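# Place yellow sponge on blue-foam-block desk or in tote

## Task

Set the yellow sponge down on the surface of whichever desk carries a blue foam block, resting on the desk itself and not on top of any other item there. If no desk in the room has a blue foam block, put the sponge inside the tote near the door instead, entirely within its rim with nothing overhanging. Every foam block must stay at its original spot and orientation, nothing new may end up on the floor, and the cartons must remain standing upright on their desks. The robot must not tip over or finish leaning, and the result only counts if it stays in place without the robot holding it.

## Robot and tools

ROBOT. A Hello Robot Stretch 4 with one arm: an omni-wheel base, a lift that rides up a mast, a telescoping arm reaching straight ahead of the base, a three-joint wrist (yaw, pitch, roll) and a two-finger gripper. It stands about 1.6 m tall; the base rim lies within 0.23 m of the base origin. Cameras: head_camera (top of mast, looking ahead and down; turn the base to look elsewhere), head_left_camera and head_right_camera (fisheyes beside it, angled more steeply down, which also show the base and arm), and wrist_camera (behind the fingers, looking along them, fingertips near the bottom of its image).

FRAMES. Base frame: origin on the floor beneath the base centre, x forward, y left, z up. hand_pose (the point midway between the fingers, 0.015 m behind their tips) is reported in this frame and may be slightly wrong. With all wrist joints at zero the hand axes line up with the base frame. The odometry frame is the base frame as it was when the scene began.

execute_actions. Argument "actions" is a list holding one action or none (empty list = just report state and images). Optional "cameras": list of head_camera, head_left_camera, head_right_camera, wrist_camera or "all"; omitted/null/["all"] gives every camera, [] gives none; an unknown name rejects the call. An action contains "base", "joints" or both, plus optional "pace" and "contact_limits"; alternatively {"end_of_arm": "enable_torque"} on its own. Motions within an action start together but may finish at different times.
- "base": exactly one relative move, an offset from where the base last reported itself: translate_m (metres, forward positive, -2 to 2), strafe_m (metres sideways, left positive, -2 to 2) or rotate_rad (radians in place, counter-clockwise/left positive, -3.2 to 3.2).
- "joints": absolute targets keyed by joint name: lift_m 0 to 1.2 m; arm_m 0 to 0.55 m extension; wrist_yaw_rad -1.134 to 4.276 (0 ahead, positive to the left, 3.14 folded back, above 3.4 the arm may block); wrist_pitch_rad -1.117 to 4.259 (0 level, 1.57 pointing down); wrist_roll_rad -1.117 to 4.259 (0 keeps the fingers level, positive turns clockwise viewed from behind); gripper_m 0 to 0.08 m finger gap. Joint targets past their range get clipped and the result notes it; any other bad value or unknown key rejects the whole call and nothing moves. Joints or base left out of an action may keep pushing toward earlier targets.
- "pace": "slow", "default", "fast" or "max" (base up to 0.1/0.3/0.4/0.6 m/s and 1/2/3/4 rad/s; lower caps when lift_m exceeds 0.2, down to 0.3 m/s and 1 rad/s at 1.2).
- "contact_limits": {"arm_m": value} from 0 (gentlest) to 0.75 (firmest), default 0.5; the arm halts when it pushes harder.
No action runs longer than 15 s. A good first unfold: lift_m 0.4 with wrist_yaw_rad 0 together.

wait: {"seconds": 0 to 10}; commands nothing, returns the same report as an empty action list.
zoom_image: {"camera": name, "region": [x0, y0, x1, y1]} in pixels of that camera's latest full image, origin at top-left, at most 504 by 504.
read_manual: {"section": "licences"}; only legal text, moves nothing.
finished_scene: {"scene": 1 or 2}; irreversible, ends the scene after the last command has been held, reports success and opens the next scene with its own task.

RESULTS. base_status and joint_status describe how each motion ended: "done" (for the base, wheels turned the full amount even if slipping), "off_target" (stopped short, may still push), "contact_stop_at_<key>" (hit something; that part may go slack), "limit_stop_at_<name>" (built-in limit, e.g. own_body for self-collision or tilt above 6 degrees, which makes lift, arm and wheels slack until the lean eases), "time_out", "torque_fault" (a wrist or gripper motor went limp; send enable_torque). After a stop in one call, later movement, wait and finished_scene calls in the same reply are skipped. on_its_own lists things not commanded by this call; there "held at" is the held target, not the actual position. lidar_m: 12 distances in metres, 30-degree sectors starting straight ahead and going counter-clockwise (4th left, 7th behind, 10th right); "-" means nothing seen or closer than 0.25 m; sees from about 0.15 m up, can miss glass and thin legs. wrist_depth_mm: 7x7 grid of median depths in mm (100 to 2000), "-" if invalid. base_odometry counts wheel turns (heading -3.142 to 3.142, left positive); if turned_by_wheels and turned_by_imu disagree by over about 0.1 rad, the base likely hit or slipped. base_tilt in degrees (forward, right positive, about 1.5 degrees fixed bias). motor_effort is percent of maximum, bracket = peak; wheel efforts positive mean turning right.

GRIPPING. Command a gap smaller than the object to squeeze; after contact the gripper aims only slightly past it. A grip reading "off_target" means something is held; "done" usually means empty, though thin or light grips can still hold. Sustained gripper effort beyond about 50 from zero trips a torque fault and may drop the load.

AVOID. Dropping, slamming or hard pushing on objects; disturbing the foam blocks or knocking cartons over; leaving things on the floor. Do not drive or turn with over 1 kg held and arm_m above 0.2, especially fast; steady pushes with a high gripper can tip the robot. Tilting the gripper up while rolled can trigger own_body stops. Release the sponge so it rests by itself before ending the scene. Loose objects may occasionally get nudged by outside forces.

Each tool is called after "Call:" in YAML: its name, and indented under it one key for each argument.

## Session

I'll start by looking at the current state of the robot and scene.

Call:
execute_actions:
  actions: []

Scene clock: 0.00 s.
base_odometry: x=+0.000 y=+0.000 heading=+0.000 (m, m, rad; odometry frame)
turned_by_wheels: +0.000 (rad since the last result)
turned_by_imu: +0.000 (rad since the last result)
base_tilt: forward=+0.3 right=-0.2 (deg)
lidar_m: 1.47 1.50 1.15 1.08 1.08 2.08 1.17 1.15 1.47 2.06 2.10 1.39
base_status: not commanded
joint_positions: lift_m=+0.233 arm_m=+0.001 wrist_yaw_rad=+3.088 wrist_pitch_rad=-0.012 wrist_roll_rad=+0.011 gripper_m=+0.040
joint_status: not commanded
motor_effort: lift_m=+21 arm_m=+0 wrist_yaw_rad=+0 wrist_pitch_rad=-8 wrist_roll_rad=-1 gripper_m=+0 wheel_0=+1 wheel_1=+0 wheel_2=+0 (%)
hand_pose: x=-0.0357 y=+0.0986 z=+0.4133 quat_wxyz=(+0.027, +0.006, +0.005, +1.000) (m; base frame)
wrist_depth_mm: - 144 - - - - - / - 134 1308 - - - - / - 121 171 - - - - / 109 141 214 - - - - / 1042 1921 - - - - - / 1537 1708 1618 1863 1808 1863 1863 / 1042 1160 125 1138 121 1255 1229
pictures: head_camera, head_left_camera, head_right_camera, wrist_camera
Images, in order (width x height): head_camera 420x560, head_left_camera 420x672, head_right_camera 420x672, wrist_camera 616x392.

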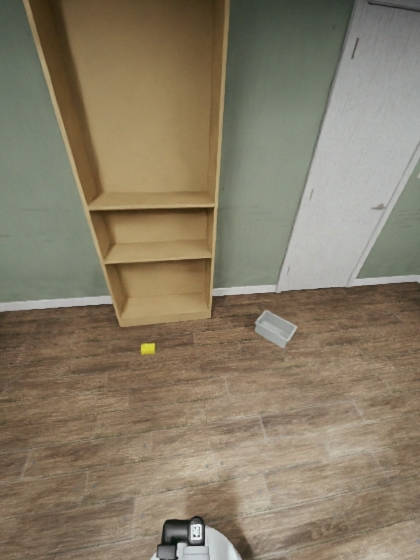

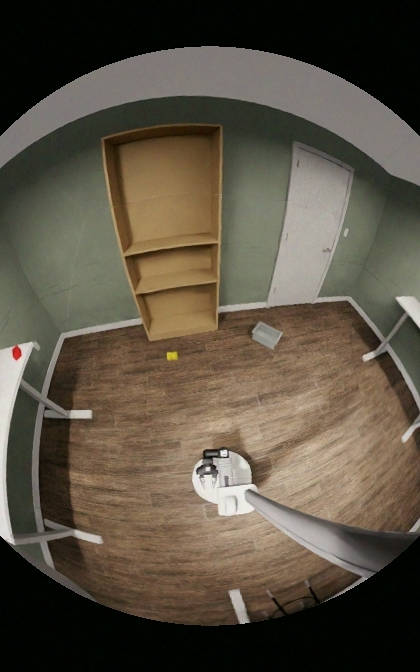

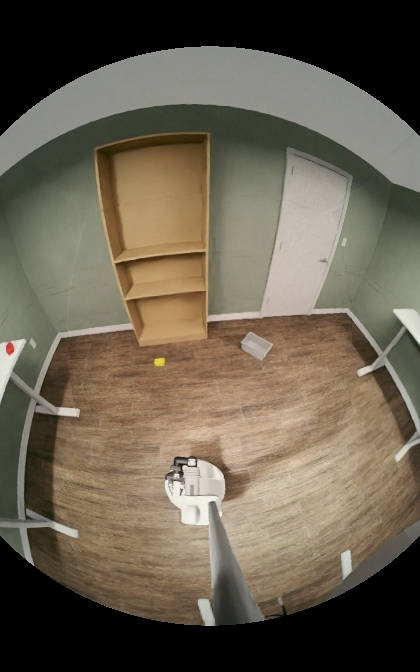

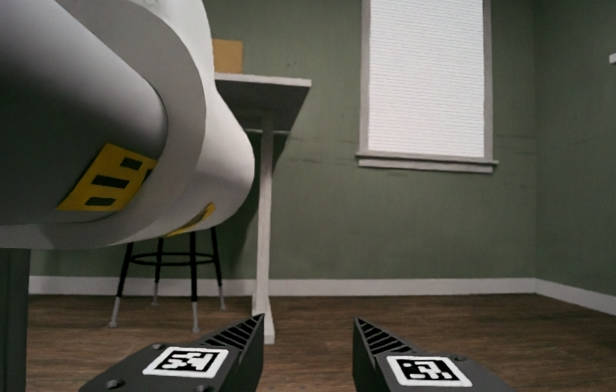

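Call:
zoom_image:
  camera: "head_camera"
  region: [100, 290, 320, 400]

Call:
zoom_image:
  camera: "head_left_camera"
  region: [0, 300, 140, 600]

Region (100, 290, 320, 400) of head_camera's 420x560 image, scaled by 2.291, with more detail than that image has.

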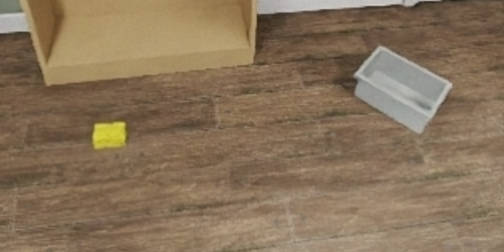

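Region (0, 300, 140, 600) of head_left_camera's 420x672 image, scaled by 1.680, with more detail than that image has; it fills the left 235 columns of this view, and the rest is white.

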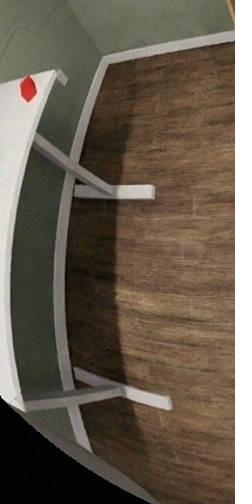

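Call:
execute_actions:
  actions:
    - {"base": {"rotate_rad": 1.6}, "pace": "fast"}
  cameras: ["head_camera", "head_left_camera"]

Scene clock: 4.90 s.
base_odometry: x=+0.000 y=+0.000 heading=+1.600 (m, m, rad; odometry frame)
turned_by_wheels: +1.600 (rad since the last result)
turned_by_imu: +1.608 (rad since the last result)
base_tilt: forward=+0.1 right=-0.1 (deg)
lidar_m: 1.07 1.07 2.06 1.14 1.17 1.53 2.48 2.15 1.38 1.47 1.49 1.17
base_status: done
joint_positions: lift_m=+0.233 arm_m=+0.001 wrist_yaw_rad=+3.088 wrist_pitch_rad=-0.012 wrist_roll_rad=+0.011 gripper_m=+0.040
joint_status: not commanded
motor_effort: lift_m=+21(21) arm_m=-1(0) wrist_yaw_rad=+0(1) wrist_pitch_rad=-8(8) wrist_roll_rad=+0(1) gripper_m=+0(1) wheel_0=-2(9) wheel_1=+0(9) wheel_2=+0(12) (%)
hand_pose: x=-0.0357 y=+0.0986 z=+0.4133 quat_wxyz=(+0.027, +0.006, +0.005, +1.000) (m; base frame)
wrist_depth_mm: - 144 - - - - - / - 134 - - - - - / - 121 171 - - - - / 108 140 214 - - - - / - - - - - - - / 1537 1756 1808 1863 1863 1921 1921 / 1042 1160 125 1138 121 1229 1255
pictures: head_camera, head_left_camera
Images, in order (width x height): head_camera 420x560, head_left_camera 420x672.

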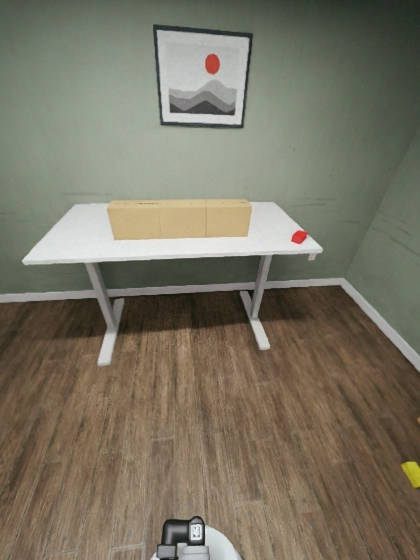

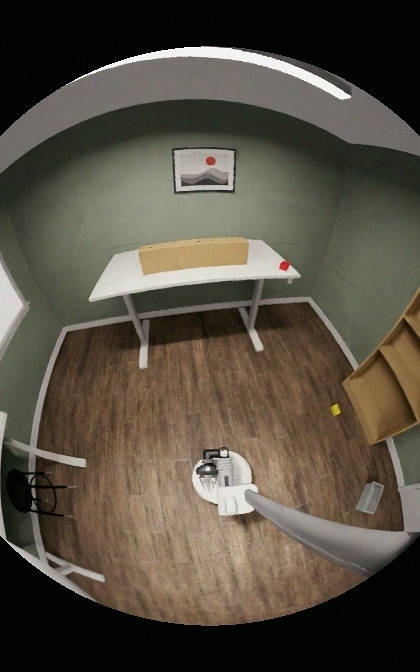

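Call:
zoom_image:
  camera: "head_camera"
  region: [10, 170, 340, 290]

Call:
execute_actions:
  actions:
    - {"base": {"rotate_rad": 1.9}, "pace": "fast"}
  cameras: ["head_camera", "head_left_camera"]

Region (10, 170, 340, 290) of head_camera's 420x560 image, scaled by 1.527, with more detail than that image has; it fills the top 183 rows of this view, and the rest is white.

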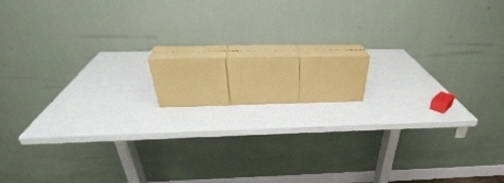

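Scene clock: 7.50 s.
base_odometry: x=+0.000 y=+0.000 heading=-2.783 (m, m, rad; odometry frame)
turned_by_wheels: +1.900 (rad since the last result)
turned_by_imu: +1.909 (rad since the last result)
base_tilt: forward=+0.2 right=-0.3 (deg)
lidar_m: 1.15 1.30 2.09 2.06 1.37 1.44 1.49 1.34 1.08 1.08 1.22 1.16
base_status: done
joint_positions: lift_m=+0.233 arm_m=+0.001 wrist_yaw_rad=+3.088 wrist_pitch_rad=-0.012 wrist_roll_rad=+0.011 gripper_m=+0.040
joint_status: not commanded
motor_effort: lift_m=+21(21) arm_m=-1(1) wrist_yaw_rad=+0(1) wrist_pitch_rad=-8(7) wrist_roll_rad=+0(1) gripper_m=+0(1) wheel_0=+0(9) wheel_1=+1(8) wheel_2=+2(11) (%)
hand_pose: x=-0.0357 y=+0.0986 z=+0.4133 quat_wxyz=(+0.027, +0.006, +0.005, +1.000) (m; base frame)
wrist_depth_mm: - 144 1808 1983 1921 1863 1756 / - 134 1808 1983 1863 1808 1808 / - 121 171 1921 1863 1808 1756 / 109 141 214 1921 1863 1863 1708 / - - - 1921 1808 1756 1708 / 1537 1708 1661 1618 1576 1708 1708 / 1060 1160 125 1138 121 1255 1160
pictures: head_camera, head_left_camera
Images, in order (width x height): head_camera 420x560, head_left_camera 420x672.

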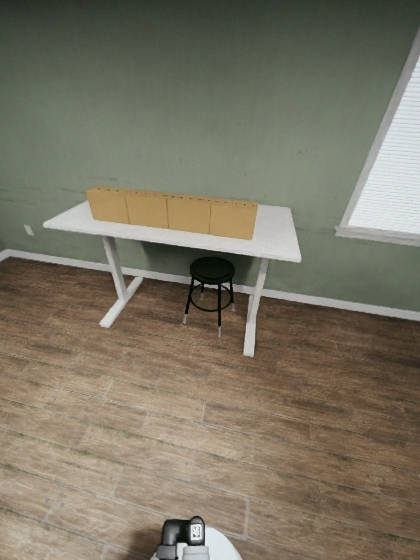

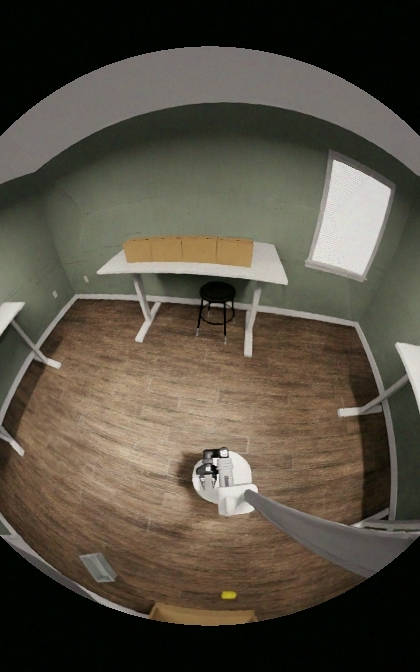

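Call:
execute_actions:
  actions:
    - {"base": {"rotate_rad": 1.35}, "pace": "fast"}
  cameras: ["head_camera", "head_left_camera"]

Scene clock: 9.77 s.
base_odometry: x=+0.000 y=+0.000 heading=-1.433 (m, m, rad; odometry frame)
turned_by_wheels: +1.350 (rad since the last result)
turned_by_imu: +1.357 (rad since the last result)
base_tilt: forward=+0.2 right=-0.1 (deg)
lidar_m: 2.06 2.16 1.36 1.48 1.55 1.12 1.08 1.09 2.02 1.14 1.19 1.64
base_status: done
joint_positions: lift_m=+0.233 arm_m=+0.001 wrist_yaw_rad=+3.088 wrist_pitch_rad=-0.012 wrist_roll_rad=+0.011 gripper_m=+0.040
joint_status: not commanded
motor_effort: lift_m=+21(21) arm_m=-1(1) wrist_yaw_rad=+0(0) wrist_pitch_rad=-9(8) wrist_roll_rad=+0(1) gripper_m=-1(0) wheel_0=-1(10) wheel_1=+0(7) wheel_2=+1(10) (%)
hand_pose: x=-0.0356 y=+0.0986 z=+0.4133 quat_wxyz=(+0.027, +0.006, +0.005, +1.000) (m; base frame)
wrist_depth_mm: - 144 1397 - - - - / - 134 1205 1397 1430 - - / - 121 172 - - - - / 108 141 214 - - - - / 1078 1618 - - - - - / 1537 1576 1808 1808 1756 1863 1921 / 1060 1160 125 1138 121 1255 1255
pictures: head_camera, head_left_camera
Images, in order (width x height): head_camera 420x560, head_left_camera 420x672.

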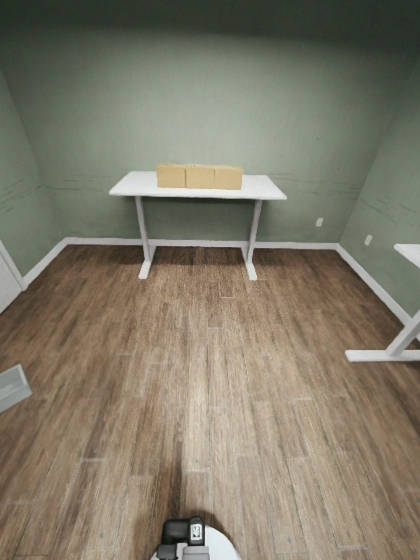

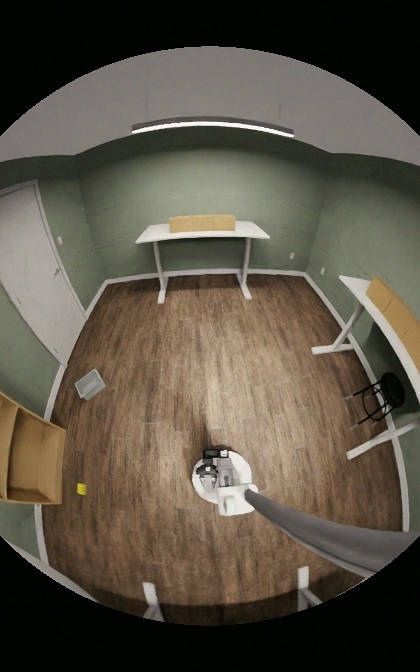

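Call:
zoom_image:
  camera: "head_camera"
  region: [90, 140, 310, 220]

Call:
zoom_image:
  camera: "head_left_camera"
  region: [300, 240, 420, 420]

Region (90, 140, 310, 220) of head_camera's 420x560 image, scaled by 2.291, with more detail than that image has; it fills the top 183 rows of this view, and the rest is white.

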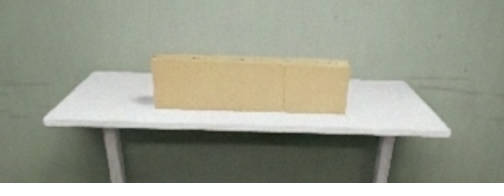

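Region (300, 240, 420, 420) of head_left_camera's 420x672 image, scaled by 2.800, with more detail than that image has.

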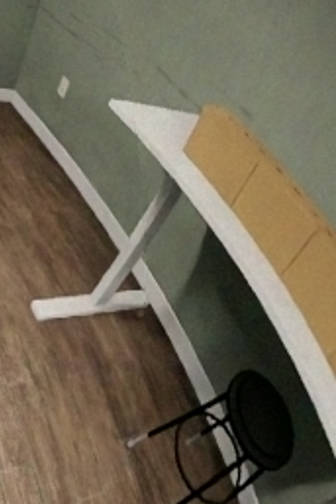

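Call:
execute_actions:
  actions:
    - {"base": {"rotate_rad": 1.84}, "joints": {"lift_m": 0.4, "wrist_yaw_rad": 0, "gripper_m": 0.08}, "pace": "fast"}
  cameras: ["head_camera"]

Scene clock: 28.83 s.
base_odometry: x=+0.000 y=+0.000 heading=+0.407 (m, m, rad; odometry frame)
turned_by_wheels: +1.840 (rad since the last result)
turned_by_imu: +1.849 (rad since the last result)
base_tilt: forward=+0.3 right=-0.2 (deg)
lidar_m: 1.48 1.27 1.07 1.06 1.27 1.14 1.15 1.36 2.06 2.07 1.38 1.41
base_status: done
joint_positions: lift_m=+0.400 arm_m=+0.001 wrist_yaw_rad=+0.001 wrist_pitch_rad=-0.012 wrist_roll_rad=+0.011 gripper_m=+0.080
joint_status: all done
motor_effort: lift_m=+24(27) arm_m=-1(1) wrist_yaw_rad=-1(9) wrist_pitch_rad=-8(7) wrist_roll_rad=+0(1) gripper_m=+1(0) wheel_0=-1(11) wheel_1=+0(7) wheel_2=+1(12) (%)
hand_pose: x=+0.3848 y=-0.0873 z=+0.5804 quat_wxyz=(+1.000, +0.005, -0.006, +0.000) (m; base frame)
wrist_depth_mm: 1983 - 1808 1618 1537 1464 1366 / 1983 - 1808 1576 1499 1430 1366 / 1983 1983 1756 1618 1499 1430 1366 / 1983 1921 1808 1537 1499 1397 1366 / 1983 1921 1756 1537 1499 1430 1366 / 1921 1921 1756 1537 1499 1397 1366 / 1576 105 1308 1308 1205 121 1336
pictures: head_camera
Images, in order (width x height): head_camera 420x560.

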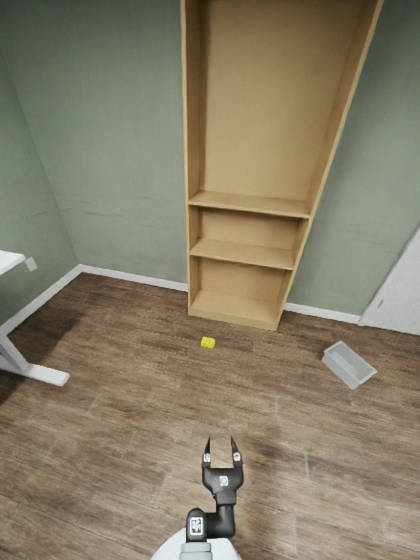

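Call:
zoom_image:
  camera: "head_camera"
  region: [180, 320, 240, 365]

Region (180, 320, 240, 365) of head_camera's 420x560 image, scaled by 8.400, with more detail than that image has; it fills the top 378 rows of this view, and the rest is white.

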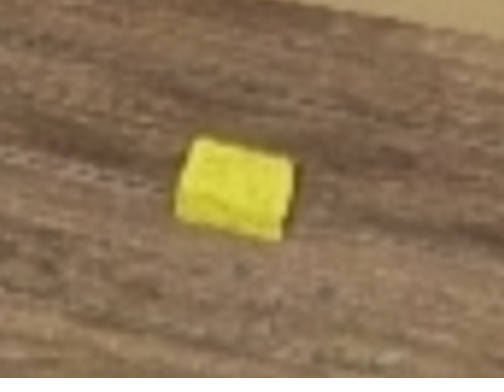

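Call:
execute_actions:
  actions:
    - {"base": {"translate_m": 0.72}, "joints": {"lift_m": 0.25, "arm_m": 0.32, "wrist_pitch_rad": 1.57, "wrist_roll_rad": 1.85}, "pace": "fast"}
  cameras: ["head_camera", "wrist_camera"]

Scene clock: 35.87 s.
base_odometry: x=+0.661 y=+0.285 heading=+0.407 (m, m, rad; odometry frame)
turned_by_wheels: +0.000 (rad since the last result)
turned_by_imu: -0.002 (rad since the last result)
base_tilt: forward=+0.3 right=-0.2 (deg)
lidar_m: 0.78 1.30 0.89 0.90 1.03 2.63 2.14 2.53 2.26 1.03 0.92 0.79
base_status: done
joint_positions: lift_m=+0.250 arm_m=+0.319 wrist_yaw_rad=+0.000 wrist_pitch_rad=+1.570 wrist_roll_rad=+1.850 gripper_m=+0.080
joint_status: all done
motor_effort: lift_m=+17(21) arm_m=+6(10) wrist_yaw_rad=-1(0) wrist_pitch_rad=+0(4) wrist_roll_rad=+0(4) gripper_m=+2(1) wheel_0=+2(7) wheel_1=+1(7) wheel_2=+3(14) (%)
hand_pose: x=+0.4900 y=-0.0874 z=+0.2158 quat_wxyz=(+0.426, +0.565, +0.426, -0.564) (m; base frame)
wrist_depth_mm: 375 375 377 377 377 375 377 / 370 373 373 373 373 373 375 / 370 370 370 373 370 370 370 / 366 368 368 368 366 368 368 / 364 364 364 364 366 366 364 / 362 362 359 359 362 362 364 / 359 105 314 357 359 121 359
pictures: head_camera, wrist_camera
camera_calibration (this result's frames):
wrist_camera: T_world_to_cam=[[-0.966412, 0.2569, -0.00707442, 0.502027], [0.256976, 0.965601, -0.0397373, 0.0300138], [-0.00337747, -0.0402206, -0.999185, 0.359067], [0, 0, 0, 1]] pos_world=[0.478665, -0.14351, 0.363519]
Images, in order (width x height): head_camera 420x560, wrist_camera 616x392.

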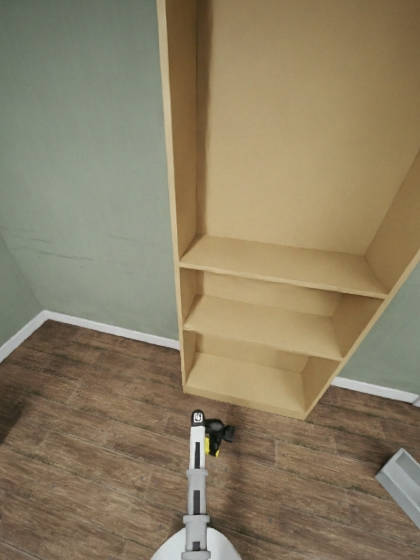

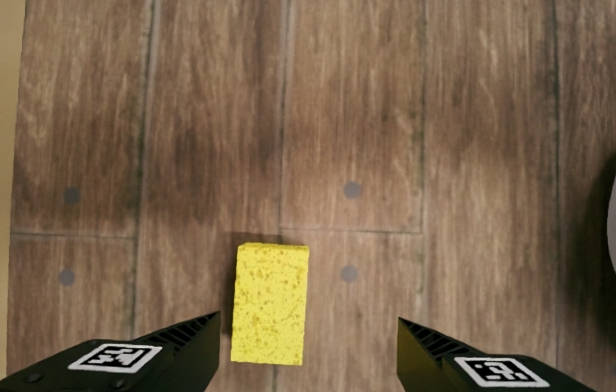

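Call:
execute_actions:
  actions:
    - {"joints": {"lift_m": 0.115, "arm_m": 0.355, "wrist_roll_rad": 1.87}, "pace": "fast"}
  cameras: ["wrist_camera"]

Scene clock: 41.30 s.
base_odometry: x=+0.661 y=+0.285 heading=+0.407 (m, m, rad; odometry frame)
turned_by_wheels: +0.000 (rad since the last result)
turned_by_imu: -0.001 (rad since the last result)
base_tilt: forward=+0.3 right=-0.2 (deg)
lidar_m: 0.79 1.29 0.88 0.91 1.05 2.63 2.18 2.57 2.27 1.04 0.94 0.78
base_status: not commanded
joint_positions: lift_m=+0.115 arm_m=+0.354 wrist_yaw_rad=+0.000 wrist_pitch_rad=+1.570 wrist_roll_rad=+1.870 gripper_m=+0.080
joint_status: all done
motor_effort: lift_m=+16(14) arm_m=+6(6) wrist_yaw_rad=+0(1) wrist_pitch_rad=+1(2) wrist_roll_rad=+1(1) gripper_m=+0(1) wheel_0=+2(2) wheel_1=+1(1) wheel_2=+3(3) (%)
hand_pose: x=+0.5250 y=-0.0874 z=+0.0809 quat_wxyz=(+0.420, +0.569, +0.420, -0.569) (m; base frame)
wrist_depth_mm: 236 236 236 236 237 238 237 / 235 235 235 236 236 236 236 / 234 233 234 234 234 234 235 / 231 231 231 231 231 232 232 / 229 229 229 214 229 229 231 / 227 228 228 183 228 229 229 / 226 105 182 182 182 121 227
pictures: wrist_camera
camera_calibration (this result's frames):
wrist_camera: T_world_to_cam=[[-0.960987, 0.276502, -0.00706386, 0.53371], [0.276561, 0.960175, -0.0397197, 0.00491473], [-0.00420006, -0.0401237, -0.999186, 0.224805], [0, 0, 0, 1]] pos_world=[0.512473, -0.143271, 0.228587]
Images, in order (width x height): wrist_camera 616x392.

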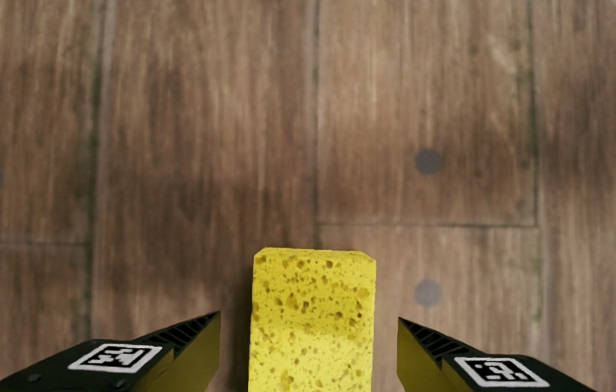

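Call:
execute_actions:
  actions:
    - {"joints": {"lift_m": 0.063}, "pace": "default"}
  cameras: ["wrist_camera"]

Scene clock: 43.40 s.
base_odometry: x=+0.661 y=+0.285 heading=+0.407 (m, m, rad; odometry frame)
turned_by_wheels: +0.000 (rad since the last result)
turned_by_imu: +0.000 (rad since the last result)
base_tilt: forward=+0.2 right=-0.2 (deg)
lidar_m: 0.77 1.29 0.90 0.90 1.03 2.64 2.16 2.58 2.25 1.05 0.93 0.77
base_status: not commanded
joint_positions: lift_m=+0.063 arm_m=+0.354 wrist_yaw_rad=+0.000 wrist_pitch_rad=+1.570 wrist_roll_rad=+1.870 gripper_m=+0.080
joint_status: all done
motor_effort: lift_m=+16(14) arm_m=+6(6) wrist_yaw_rad=+0(0) wrist_pitch_rad=+1(1) wrist_roll_rad=-1(1) gripper_m=+1(1) wheel_0=+2(2) wheel_1=+1(1) wheel_2=+3(3) (%)
hand_pose: x=+0.5250 y=-0.0874 z=+0.0289 quat_wxyz=(+0.420, +0.569, +0.420, -0.569) (m; base frame)
wrist_depth_mm: 183 183 183 183 183 184 184 / 181 182 182 182 182 182 182 / 180 180 181 180 181 181 181 / 179 179 179 179 179 180 180 / 177 178 177 178 178 178 178 / 176 176 151 132 132 177 177 / 175 105 131 131 131 121 176
pictures: wrist_camera
camera_calibration (this result's frames):
wrist_camera: T_world_to_cam=[[-0.960987, 0.276502, -0.00706397, 0.533343], [0.276561, 0.960175, -0.0397197, 0.00284901], [-0.00419994, -0.0401237, -0.999186, 0.172847], [0, 0, 0, 1]] pos_world=[0.512474, -0.143271, 0.176586]
Images, in order (width x height): wrist_camera 616x392.

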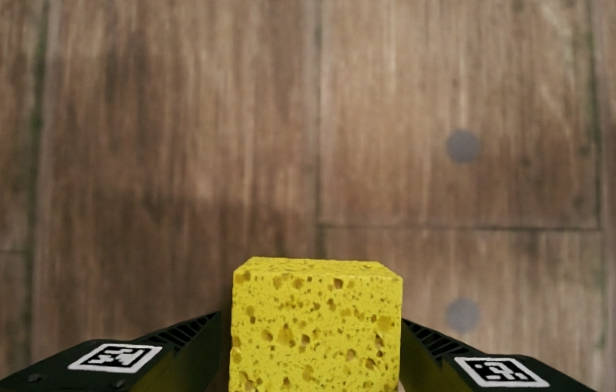

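Call:
execute_actions:
  actions:
    - {"joints": {"gripper_m": 0.045}}
  cameras: ["wrist_camera"]

Scene clock: 44.70 s.
base_odometry: x=+0.661 y=+0.285 heading=+0.407 (m, m, rad; odometry frame)
turned_by_wheels: +0.000 (rad since the last result)
turned_by_imu: +0.000 (rad since the last result)
base_tilt: forward=+0.2 right=-0.2 (deg)
lidar_m: 0.79 1.29 0.90 0.90 1.05 2.64 2.15 2.54 2.27 1.03 0.95 0.79
base_status: not commanded
joint_positions: lift_m=+0.063 arm_m=+0.354 wrist_yaw_rad=+0.000 wrist_pitch_rad=+1.570 wrist_roll_rad=+1.870 gripper_m=+0.060
joint_status: gripper_m off_target (ended at +0.060, target +0.045)
on_its_own: gripper_m is held at +0.055, not at your +0.045, by its contact guard: the fingers met something
motor_effort: lift_m=+16(16) arm_m=+6(6) wrist_yaw_rad=+1(0) wrist_pitch_rad=+1(2) wrist_roll_rad=+0(1) gripper_m=-36(37) wheel_0=+2(2) wheel_1=+1(1) wheel_2=+3(3) (%)
hand_pose: x=+0.5250 y=-0.0874 z=+0.0289 quat_wxyz=(+0.420, +0.569, +0.420, -0.569) (m; base frame)
wrist_depth_mm: 183 183 183 184 183 184 184 / 182 182 182 182 182 182 182 / 180 181 181 181 181 181 181 / 179 179 179 180 180 180 180 / 177 178 178 178 178 178 178 / 176 176 146 132 176 177 177 / 175 150 131 131 131 176 176
pictures: wrist_camera
camera_calibration (this result's frames):
wrist_camera: T_world_to_cam=[[-0.960982, 0.27652, -0.00705789, 0.533341], [0.276578, 0.96017, -0.0397214, 0.00283959], [-0.00420701, -0.0401237, -0.999186, 0.17285], [0, 0, 0, 1]] pos_world=[0.512473, -0.143271, 0.176587]
Images, in order (width x height): wrist_camera 616x392.

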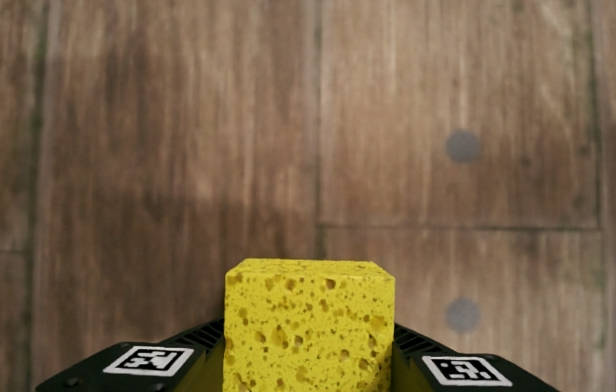

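Call:
execute_actions:
  actions:
    - {"base": {"rotate_rad": -0.5}, "joints": {"lift_m": 0.2, "arm_m": 0.17, "wrist_roll_rad": 0.0}, "pace": "fast"}
  cameras: ["head_camera", "wrist_camera"]

Scene clock: 54.47 s.
base_odometry: x=+0.661 y=+0.285 heading=-0.093 (m, m, rad; odometry frame)
turned_by_wheels: -0.500 (rad since the last result)
turned_by_imu: -0.504 (rad since the last result)
base_tilt: forward=+0.3 right=-0.2 (deg)
lidar_m: 0.79 0.78 1.31 0.89 0.89 1.08 2.62 1.84 2.20 2.26 1.03 0.93
base_status: done
joint_positions: lift_m=+0.200 arm_m=+0.171 wrist_yaw_rad=+0.000 wrist_pitch_rad=+1.570 wrist_roll_rad=+0.000 gripper_m=+0.060
joint_status: all done
on_its_own: gripper_m is held at +0.055, not at your +0.045, by its contact guard: the fingers met something
motor_effort: lift_m=+25(23) arm_m=-6(8) wrist_yaw_rad=+0(2) wrist_pitch_rad=+0(2) wrist_roll_rad=-2(5) gripper_m=-36(36) wheel_0=+1(9) wheel_1=+0(9) wheel_2=+0(10) (%)
hand_pose: x=+0.3421 y=-0.0874 z=+0.1652 quat_wxyz=(+0.707, +0.000, +0.707, +0.000) (m; base frame)
wrist_depth_mm: 324 324 322 320 317 315 315 / 322 322 319 317 317 315 315 / 320 320 319 317 315 315 314 / 319 319 317 315 314 312 312 / 317 317 315 314 312 312 312 / 315 315 146 132 310 310 307 / 315 219 130 131 131 307 307
pictures: head_camera, wrist_camera
camera_calibration (this result's frames):
wrist_camera: T_world_to_cam=[[0.018079, -0.999818, -0.00610954, -0.0881004], [-0.999023, -0.0178175, -0.0404356, 0.409859], [0.0403194, 0.00683461, -0.999163, 0.297151], [0, 0, 0, 1]] pos_world=[0.399071, -0.0828126, 0.312937]
Images, in order (width x height): head_camera 420x560, wrist_camera 616x392.

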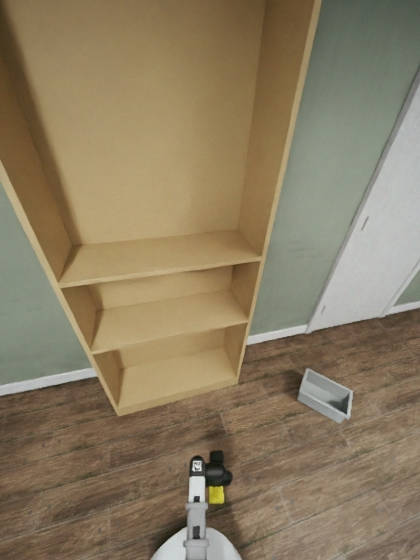

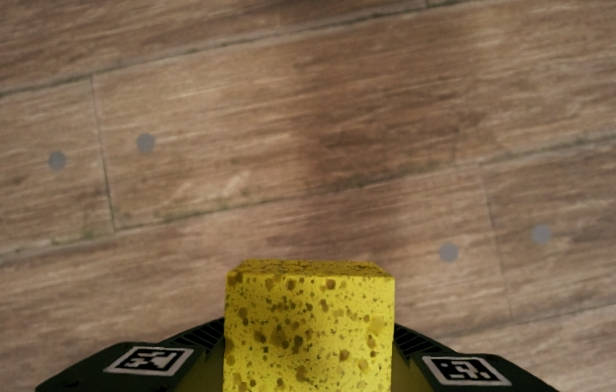

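Call:
execute_actions:
  actions:
    - {"base": {"translate_m": -2.0}, "pace": "max"}
  cameras: ["head_left_camera", "head_right_camera"]

Scene clock: 60.67 s.
base_odometry: x=-1.330 y=+0.470 heading=-0.093 (m, m, rad; odometry frame)
turned_by_wheels: +0.000 (rad since the last result)
turned_by_imu: +0.003 (rad since the last result)
base_tilt: forward=+0.3 right=-0.2 (deg)
lidar_m: 2.72 0.80 0.66 1.08 1.23 0.74 0.66 0.69 0.44 0.36 0.37 2.79
base_status: done
joint_positions: lift_m=+0.200 arm_m=+0.171 wrist_yaw_rad=+0.000 wrist_pitch_rad=+1.570 wrist_roll_rad=+0.000 gripper_m=+0.060
joint_status: not commanded
on_its_own: gripper_m is held at +0.055, not at your +0.045, by its contact guard: the fingers met something
motor_effort: lift_m=+22(25) arm_m=-6(6) wrist_yaw_rad=-1(0) wrist_pitch_rad=+0(0) wrist_roll_rad=-1(1) gripper_m=-36(37) wheel_0=+1(7) wheel_1=+1(7) wheel_2=-3(16) (%)
hand_pose: x=+0.3421 y=-0.0874 z=+0.1654 quat_wxyz=(+0.707, +0.000, +0.707, +0.000) (m; base frame)
wrist_depth_mm: 324 322 322 320 319 317 317 / 322 320 320 319 315 315 315 / 322 320 319 317 315 314 312 / 320 317 317 315 315 312 310 / 319 317 315 314 312 312 310 / 317 317 146 132 310 310 310 / 315 219 131 131 131 309 307
pictures: head_left_camera, head_right_camera
Images, in order (width x height): head_left_camera 420x672, head_right_camera 420x672.

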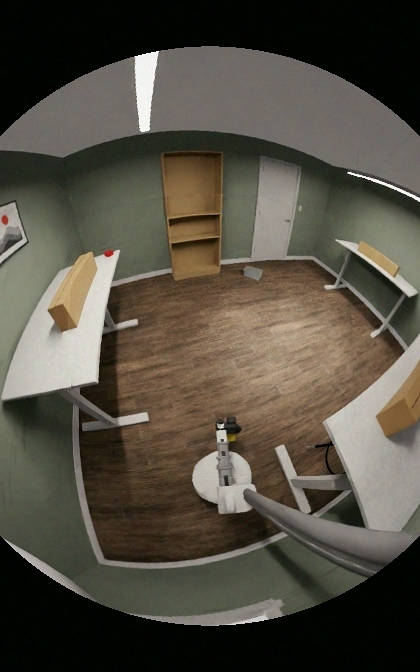

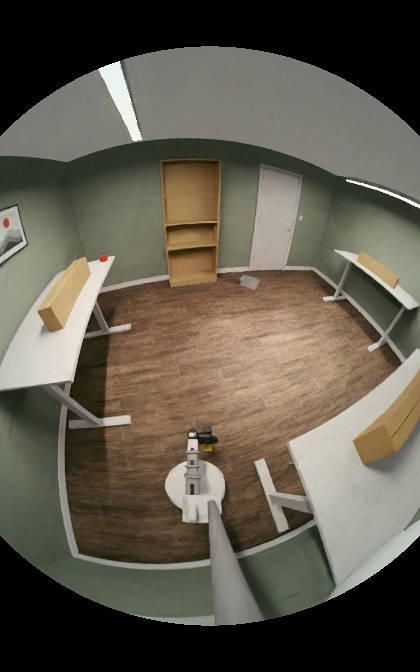

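Call:
zoom_image:
  camera: "head_left_camera"
  region: [0, 230, 150, 410]

Call:
zoom_image:
  camera: "head_right_camera"
  region: [270, 330, 420, 600]

Region (0, 230, 150, 410) of head_left_camera's 420x672 image, scaled by 2.800, with more detail than that image has.

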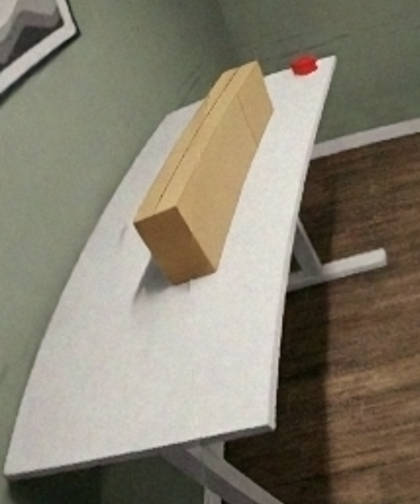

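Region (270, 330, 420, 600) of head_right_camera's 420x672 image, scaled by 1.867, with more detail than that image has.

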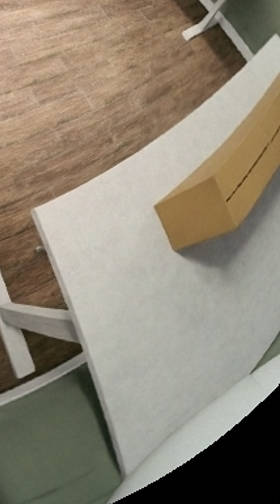

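Call:
execute_actions:
  actions:
    - {"base": {"rotate_rad": -1.0}, "pace": "fast"}
  cameras: ["head_camera", "head_right_camera"]

Scene clock: 64.07 s.
base_odometry: x=-1.330 y=+0.470 heading=-1.093 (m, m, rad; odometry frame)
turned_by_wheels: -1.000 (rad since the last result)
turned_by_imu: -1.006 (rad since the last result)
base_tilt: forward=+0.2 right=-0.2 (deg)
lidar_m: 0.38 2.81 2.73 0.77 0.67 1.23 1.24 0.75 0.65 0.69 0.42 0.38
base_status: done
joint_positions: lift_m=+0.200 arm_m=+0.171 wrist_yaw_rad=+0.000 wrist_pitch_rad=+1.570 wrist_roll_rad=+0.000 gripper_m=+0.060
joint_status: not commanded
on_its_own: gripper_m is held at +0.055, not at your +0.045, by its contact guard: the fingers met something
motor_effort: lift_m=+22(22) arm_m=-6(6) wrist_yaw_rad=+0(0) wrist_pitch_rad=+0(0) wrist_roll_rad=-2(2) gripper_m=-36(36) wheel_0=+1(9) wheel_1=+0(10) wheel_2=-2(10) (%)
hand_pose: x=+0.3421 y=-0.0874 z=+0.1654 quat_wxyz=(+0.707, +0.000, +0.707, +0.000) (m; base frame)
wrist_depth_mm: 324 322 320 320 319 317 315 / 324 322 320 319 282 281 314 / 322 320 319 317 315 279 278 / 320 317 317 315 314 314 283 / 317 317 317 314 314 312 310 / 317 317 146 132 310 310 309 / 315 219 131 131 131 307 309
pictures: head_camera, head_right_camera
Images, in order (width x height): head_camera 420x560, head_right_camera 420x672.

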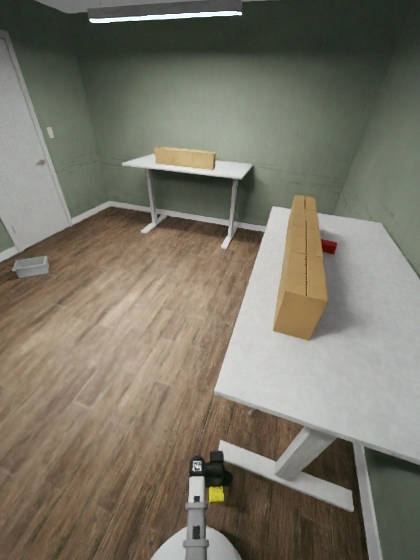

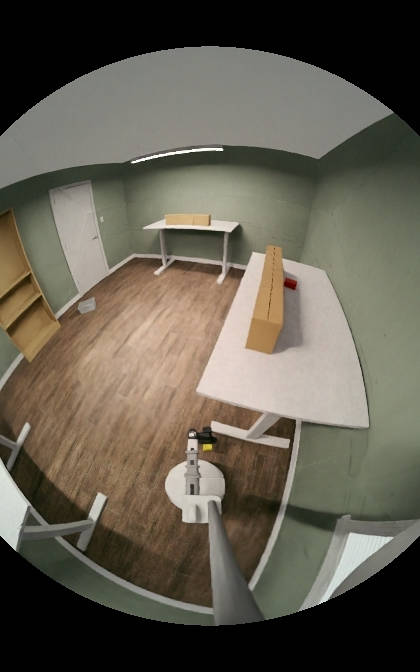

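Call:
zoom_image:
  camera: "head_camera"
  region: [260, 180, 420, 350]

Call:
zoom_image:
  camera: "head_right_camera"
  region: [230, 235, 350, 365]

Region (260, 180, 420, 350) of head_camera's 420x560 image, scaled by 2.965, with more detail than that image has; it fills the left 474 columns of this view, and the rest is white.

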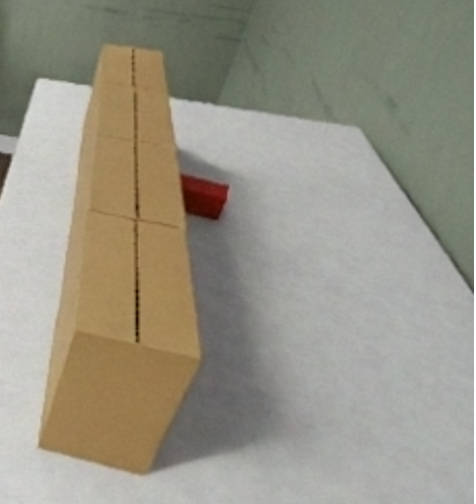

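Region (230, 235, 350, 365) of head_right_camera's 420x672 image, scaled by 3.877, with more detail than that image has; it fills the left 465 columns of this view, and the rest is white.

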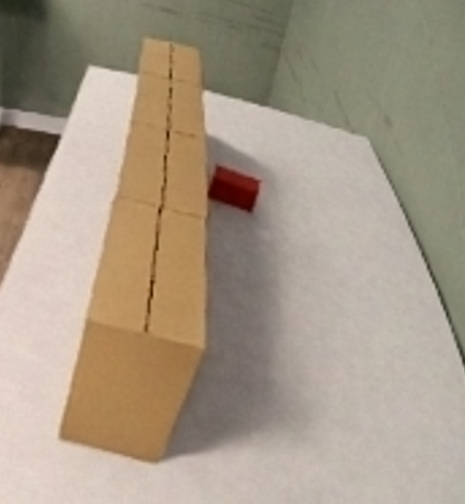

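Call:
execute_actions:
  actions:
    - {"base": {"translate_m": -0.78}, "pace": "max"}
  cameras: ["head_camera", "head_left_camera"]

Scene clock: 69.73 s.
base_odometry: x=-1.689 y=+1.163 heading=-1.093 (m, m, rad; odometry frame)
turned_by_wheels: +0.000 (rad since the last result)
turned_by_imu: +0.001 (rad since the last result)
base_tilt: forward=+0.2 right=-0.1 (deg)
lidar_m: 1.12 3.35 0.75 0.76 0.55 0.48 0.50 0.45 0.39 0.38 0.48 1.06
base_status: done
joint_positions: lift_m=+0.200 arm_m=+0.171 wrist_yaw_rad=+0.000 wrist_pitch_rad=+1.570 wrist_roll_rad=+0.000 gripper_m=+0.060
joint_status: not commanded
on_its_own: gripper_m is held at +0.055, not at your +0.045, by its contact guard: the fingers met something
motor_effort: lift_m=+21(22) arm_m=-6(6) wrist_yaw_rad=+1(0) wrist_pitch_rad=+0(1) wrist_roll_rad=-3(1) gripper_m=-36(36) wheel_0=-1(10) wheel_1=+1(8) wheel_2=-3(16) (%)
hand_pose: x=+0.3421 y=-0.0874 z=+0.1655 quat_wxyz=(+0.707, +0.000, +0.707, +0.000) (m; base frame)
wrist_depth_mm: 324 324 320 320 319 317 317 / 324 322 320 319 317 315 315 / 322 320 320 317 315 315 314 / 320 319 317 315 314 314 312 / 320 317 315 314 314 310 310 / 315 315 146 132 312 310 310 / 315 219 130 131 131 309 307
pictures: head_camera, head_left_camera
Images, in order (width x height): head_camera 420x560, head_left_camera 420x672.

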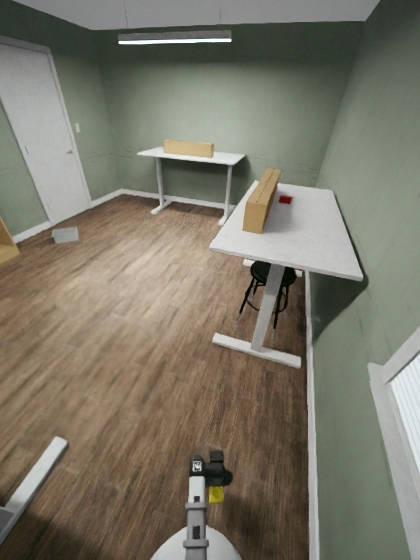

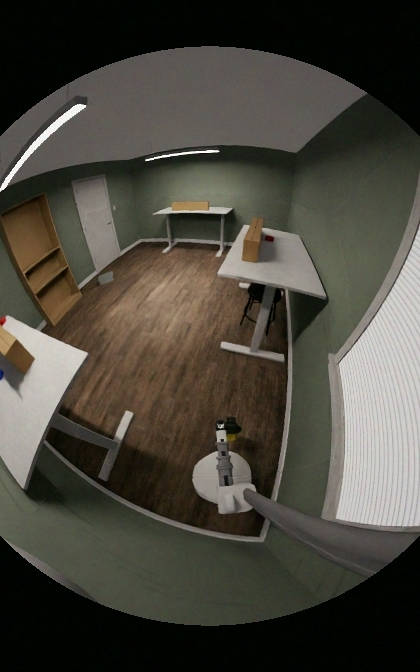

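Call:
zoom_image:
  camera: "head_left_camera"
  region: [0, 300, 100, 420]

Call:
execute_actions:
  actions:
    - {"base": {"rotate_rad": 1.25}, "joints": {"lift_m": 1.1}, "pace": "fast"}
  cameras: ["head_camera", "head_left_camera"]

Region (0, 300, 100, 420) of head_left_camera's 420x672 image, scaled by 4.200, with more detail than that image has.

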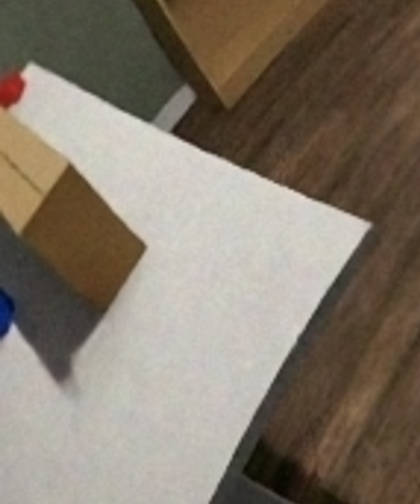

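Scene clock: 74.37 s.
base_odometry: x=-1.689 y=+1.163 heading=+0.157 (m, m, rad; odometry frame)
turned_by_wheels: +1.250 (rad since the last result)
turned_by_imu: +1.256 (rad since the last result)
base_tilt: forward=+0.3 right=-0.2 (deg)
lidar_m: 0.75 0.70 0.50 0.49 0.52 0.41 0.39 0.43 0.61 1.11 1.16 0.79
base_status: done
joint_positions: lift_m=+1.100 arm_m=+0.171 wrist_yaw_rad=+0.000 wrist_pitch_rad=+1.570 wrist_roll_rad=+0.000 gripper_m=+0.060
joint_status: all done
on_its_own: gripper_m is held at +0.055, not at your +0.045, by its contact guard: the fingers met something
motor_effort: lift_m=+25(27) arm_m=-6(6) wrist_yaw_rad=+0(0) wrist_pitch_rad=+0(0) wrist_roll_rad=-1(2) gripper_m=-36(36) wheel_0=-1(9) wheel_1=-1(9) wheel_2=+1(10) (%)
hand_pose: x=+0.3421 y=-0.0874 z=+1.0652 quat_wxyz=(+0.707, +0.000, +0.707, +0.000) (m; base frame)
wrist_depth_mm: 759 1098 1229 1255 1229 1229 1229 / 768 1118 1229 1255 1229 1229 1229 / 778 1160 1229 1229 1229 1205 1229 / 798 1138 1229 1229 1205 1229 1205 / 809 1160 1229 1229 1205 1205 1205 / 820 1205 146 132 1229 1182 1182 / 798 564 131 131 131 1205 1182
pictures: head_camera, head_left_camera
Images, in order (width x height): head_camera 420x560, head_left_camera 420x672.

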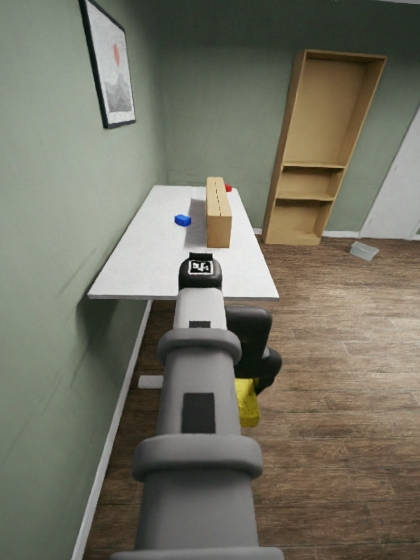

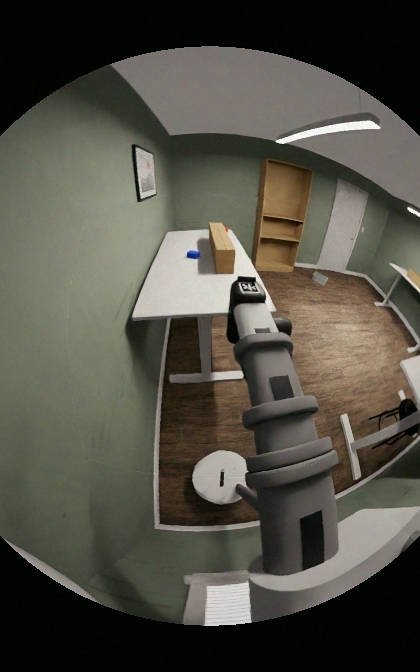

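Call:
zoom_image:
  camera: "head_camera"
  region: [80, 160, 300, 310]

Region (80, 160, 300, 310) of head_camera's 420x560 image, scaled by 2.291, with more detail than that image has; it fills the top 344 rows of this view, and the rest is white.

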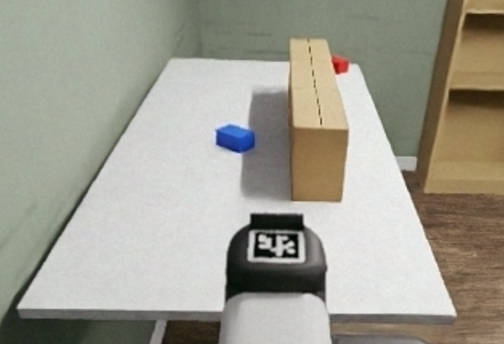

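Call:
execute_actions:
  actions:
    - {"base": {"translate_m": 0.28}, "joints": {"lift_m": 1.07, "arm_m": 0.47}, "pace": "fast"}
  cameras: ["head_camera", "head_right_camera", "wrist_camera"]

Scene clock: 79.07 s.
base_odometry: x=-1.413 y=+1.207 heading=+0.157 (m, m, rad; odometry frame)
turned_by_wheels: +0.000 (rad since the last result)
turned_by_imu: -0.002 (rad since the last result)
base_tilt: forward=+0.2 right=-0.2 (deg)
lidar_m: 0.47 0.50 0.51 0.45 0.51 0.72 0.68 0.74 0.99 1.10 3.61 0.49
base_status: done
joint_positions: lift_m=+1.070 arm_m=+0.469 wrist_yaw_rad=+0.000 wrist_pitch_rad=+1.570 wrist_roll_rad=+0.000 gripper_m=+0.060
joint_status: all done
on_its_own: gripper_m is held at +0.055, not at your +0.045, by its contact guard: the fingers met something
motor_effort: lift_m=+17(24) arm_m=+7(6) wrist_yaw_rad=+0(1) wrist_pitch_rad=+1(1) wrist_roll_rad=+0(2) gripper_m=-36(36) wheel_0=+1(8) wheel_1=+1(6) wheel_2=-1(10) (%)
hand_pose: x=+0.6400 y=-0.0874 z=+1.0359 quat_wxyz=(+0.707, +0.000, +0.707, +0.000) (m; base frame)
wrist_depth_mm: 241 241 239 238 236 236 236 / 239 239 238 236 235 235 234 / 239 238 237 236 235 234 233 / 237 236 236 235 234 232 232 / 236 236 236 233 233 231 231 / 236 235 146 132 231 231 229 / 236 179 130 131 131 229 229
pictures: head_camera, head_right_camera, wrist_camera
camera_calibration (this result's frames):
wrist_camera: T_world_to_cam=[[0.0190936, -0.999799, -0.00609993, -0.0888241], [-0.998984, -0.0188283, -0.040934, 0.743063], [0.0408109, 0.00687531, -0.999143, 1.15474], [0, 0, 0, 1]] pos_world=[0.696878, -0.0827548, 1.18363]
Images, in order (width x height): head_camera 420x560, head_right_camera 420x672, wrist_camera 616x392.

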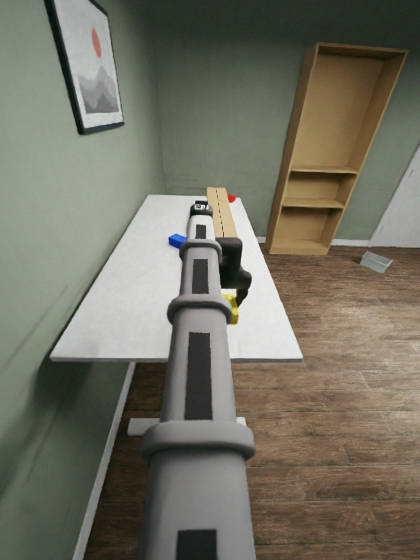

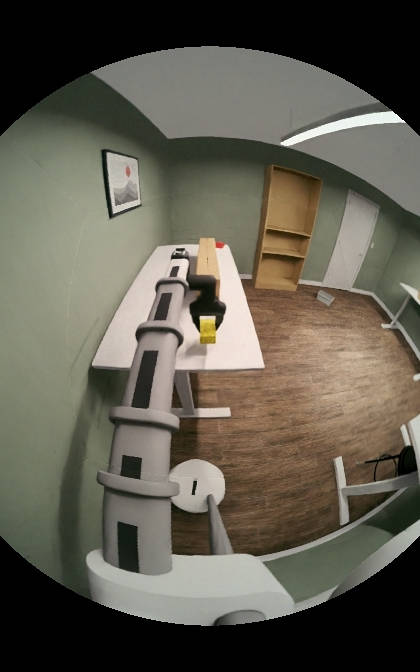

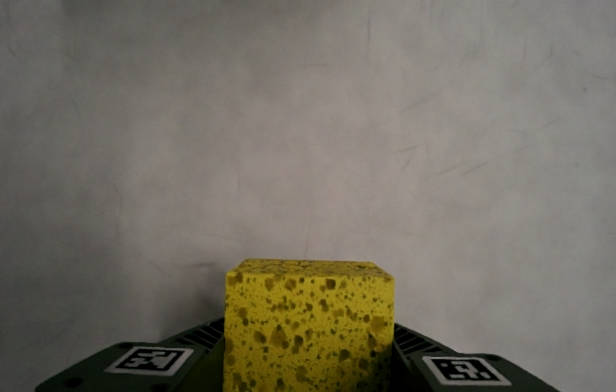

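Call:
execute_actions:
  actions:
    - {"joints": {"lift_m": 1.015}, "pace": "default"}
  cameras: ["wrist_camera"]

Scene clock: 80.90 s.
base_odometry: x=-1.413 y=+1.207 heading=+0.157 (m, m, rad; odometry frame)
turned_by_wheels: +0.000 (rad since the last result)
turned_by_imu: +0.000 (rad since the last result)
base_tilt: forward=+0.2 right=-0.2 (deg)
lidar_m: 0.47 0.46 0.51 0.47 0.49 0.72 0.68 0.70 1.00 1.10 3.61 0.50
base_status: not commanded
joint_positions: lift_m=+1.015 arm_m=+0.469 wrist_yaw_rad=+0.000 wrist_pitch_rad=+1.570 wrist_roll_rad=+0.000 gripper_m=+0.060
joint_status: all done
on_its_own: gripper_m is held at +0.055, not at your +0.045, by its contact guard: the fingers met something
motor_effort: lift_m=+16(13) arm_m=+6(6) wrist_yaw_rad=+0(1) wrist_pitch_rad=+1(1) wrist_roll_rad=-1(0) gripper_m=-36(35) wheel_0=+2(1) wheel_1=+1(1) wheel_2=-1(1) (%)
hand_pose: x=+0.6400 y=-0.0874 z=+0.9809 quat_wxyz=(+0.707, +0.000, +0.707, +0.000) (m; base frame)
wrist_depth_mm: 184 183 182 182 181 180 180 / 183 183 182 181 180 179 179 / 183 182 181 180 179 179 178 / 181 181 180 179 178 178 178 / 181 180 179 179 178 177 177 / 180 179 146 132 176 176 176 / 179 151 131 131 131 175 175
pictures: wrist_camera
camera_calibration (this result's frames):
wrist_camera: T_world_to_cam=[[0.0190935, -0.999799, -0.00610143, -0.0891576], [-0.998988, -0.0188287, -0.0408543, 0.740722], [0.0407312, 0.0068753, -0.999146, 1.09987], [0, 0, 0, 1]] pos_world=[0.696875, -0.0827548, 1.12865]
Images, in order (width x height): wrist_camera 616x392.

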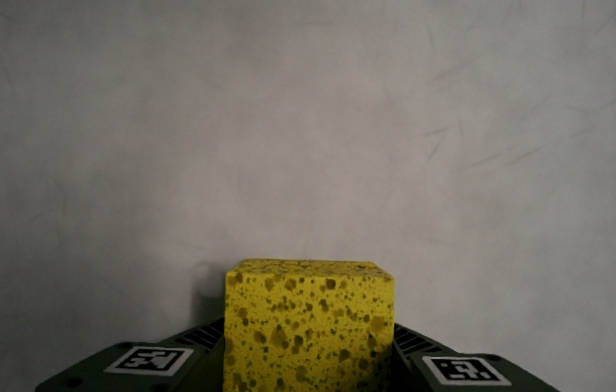

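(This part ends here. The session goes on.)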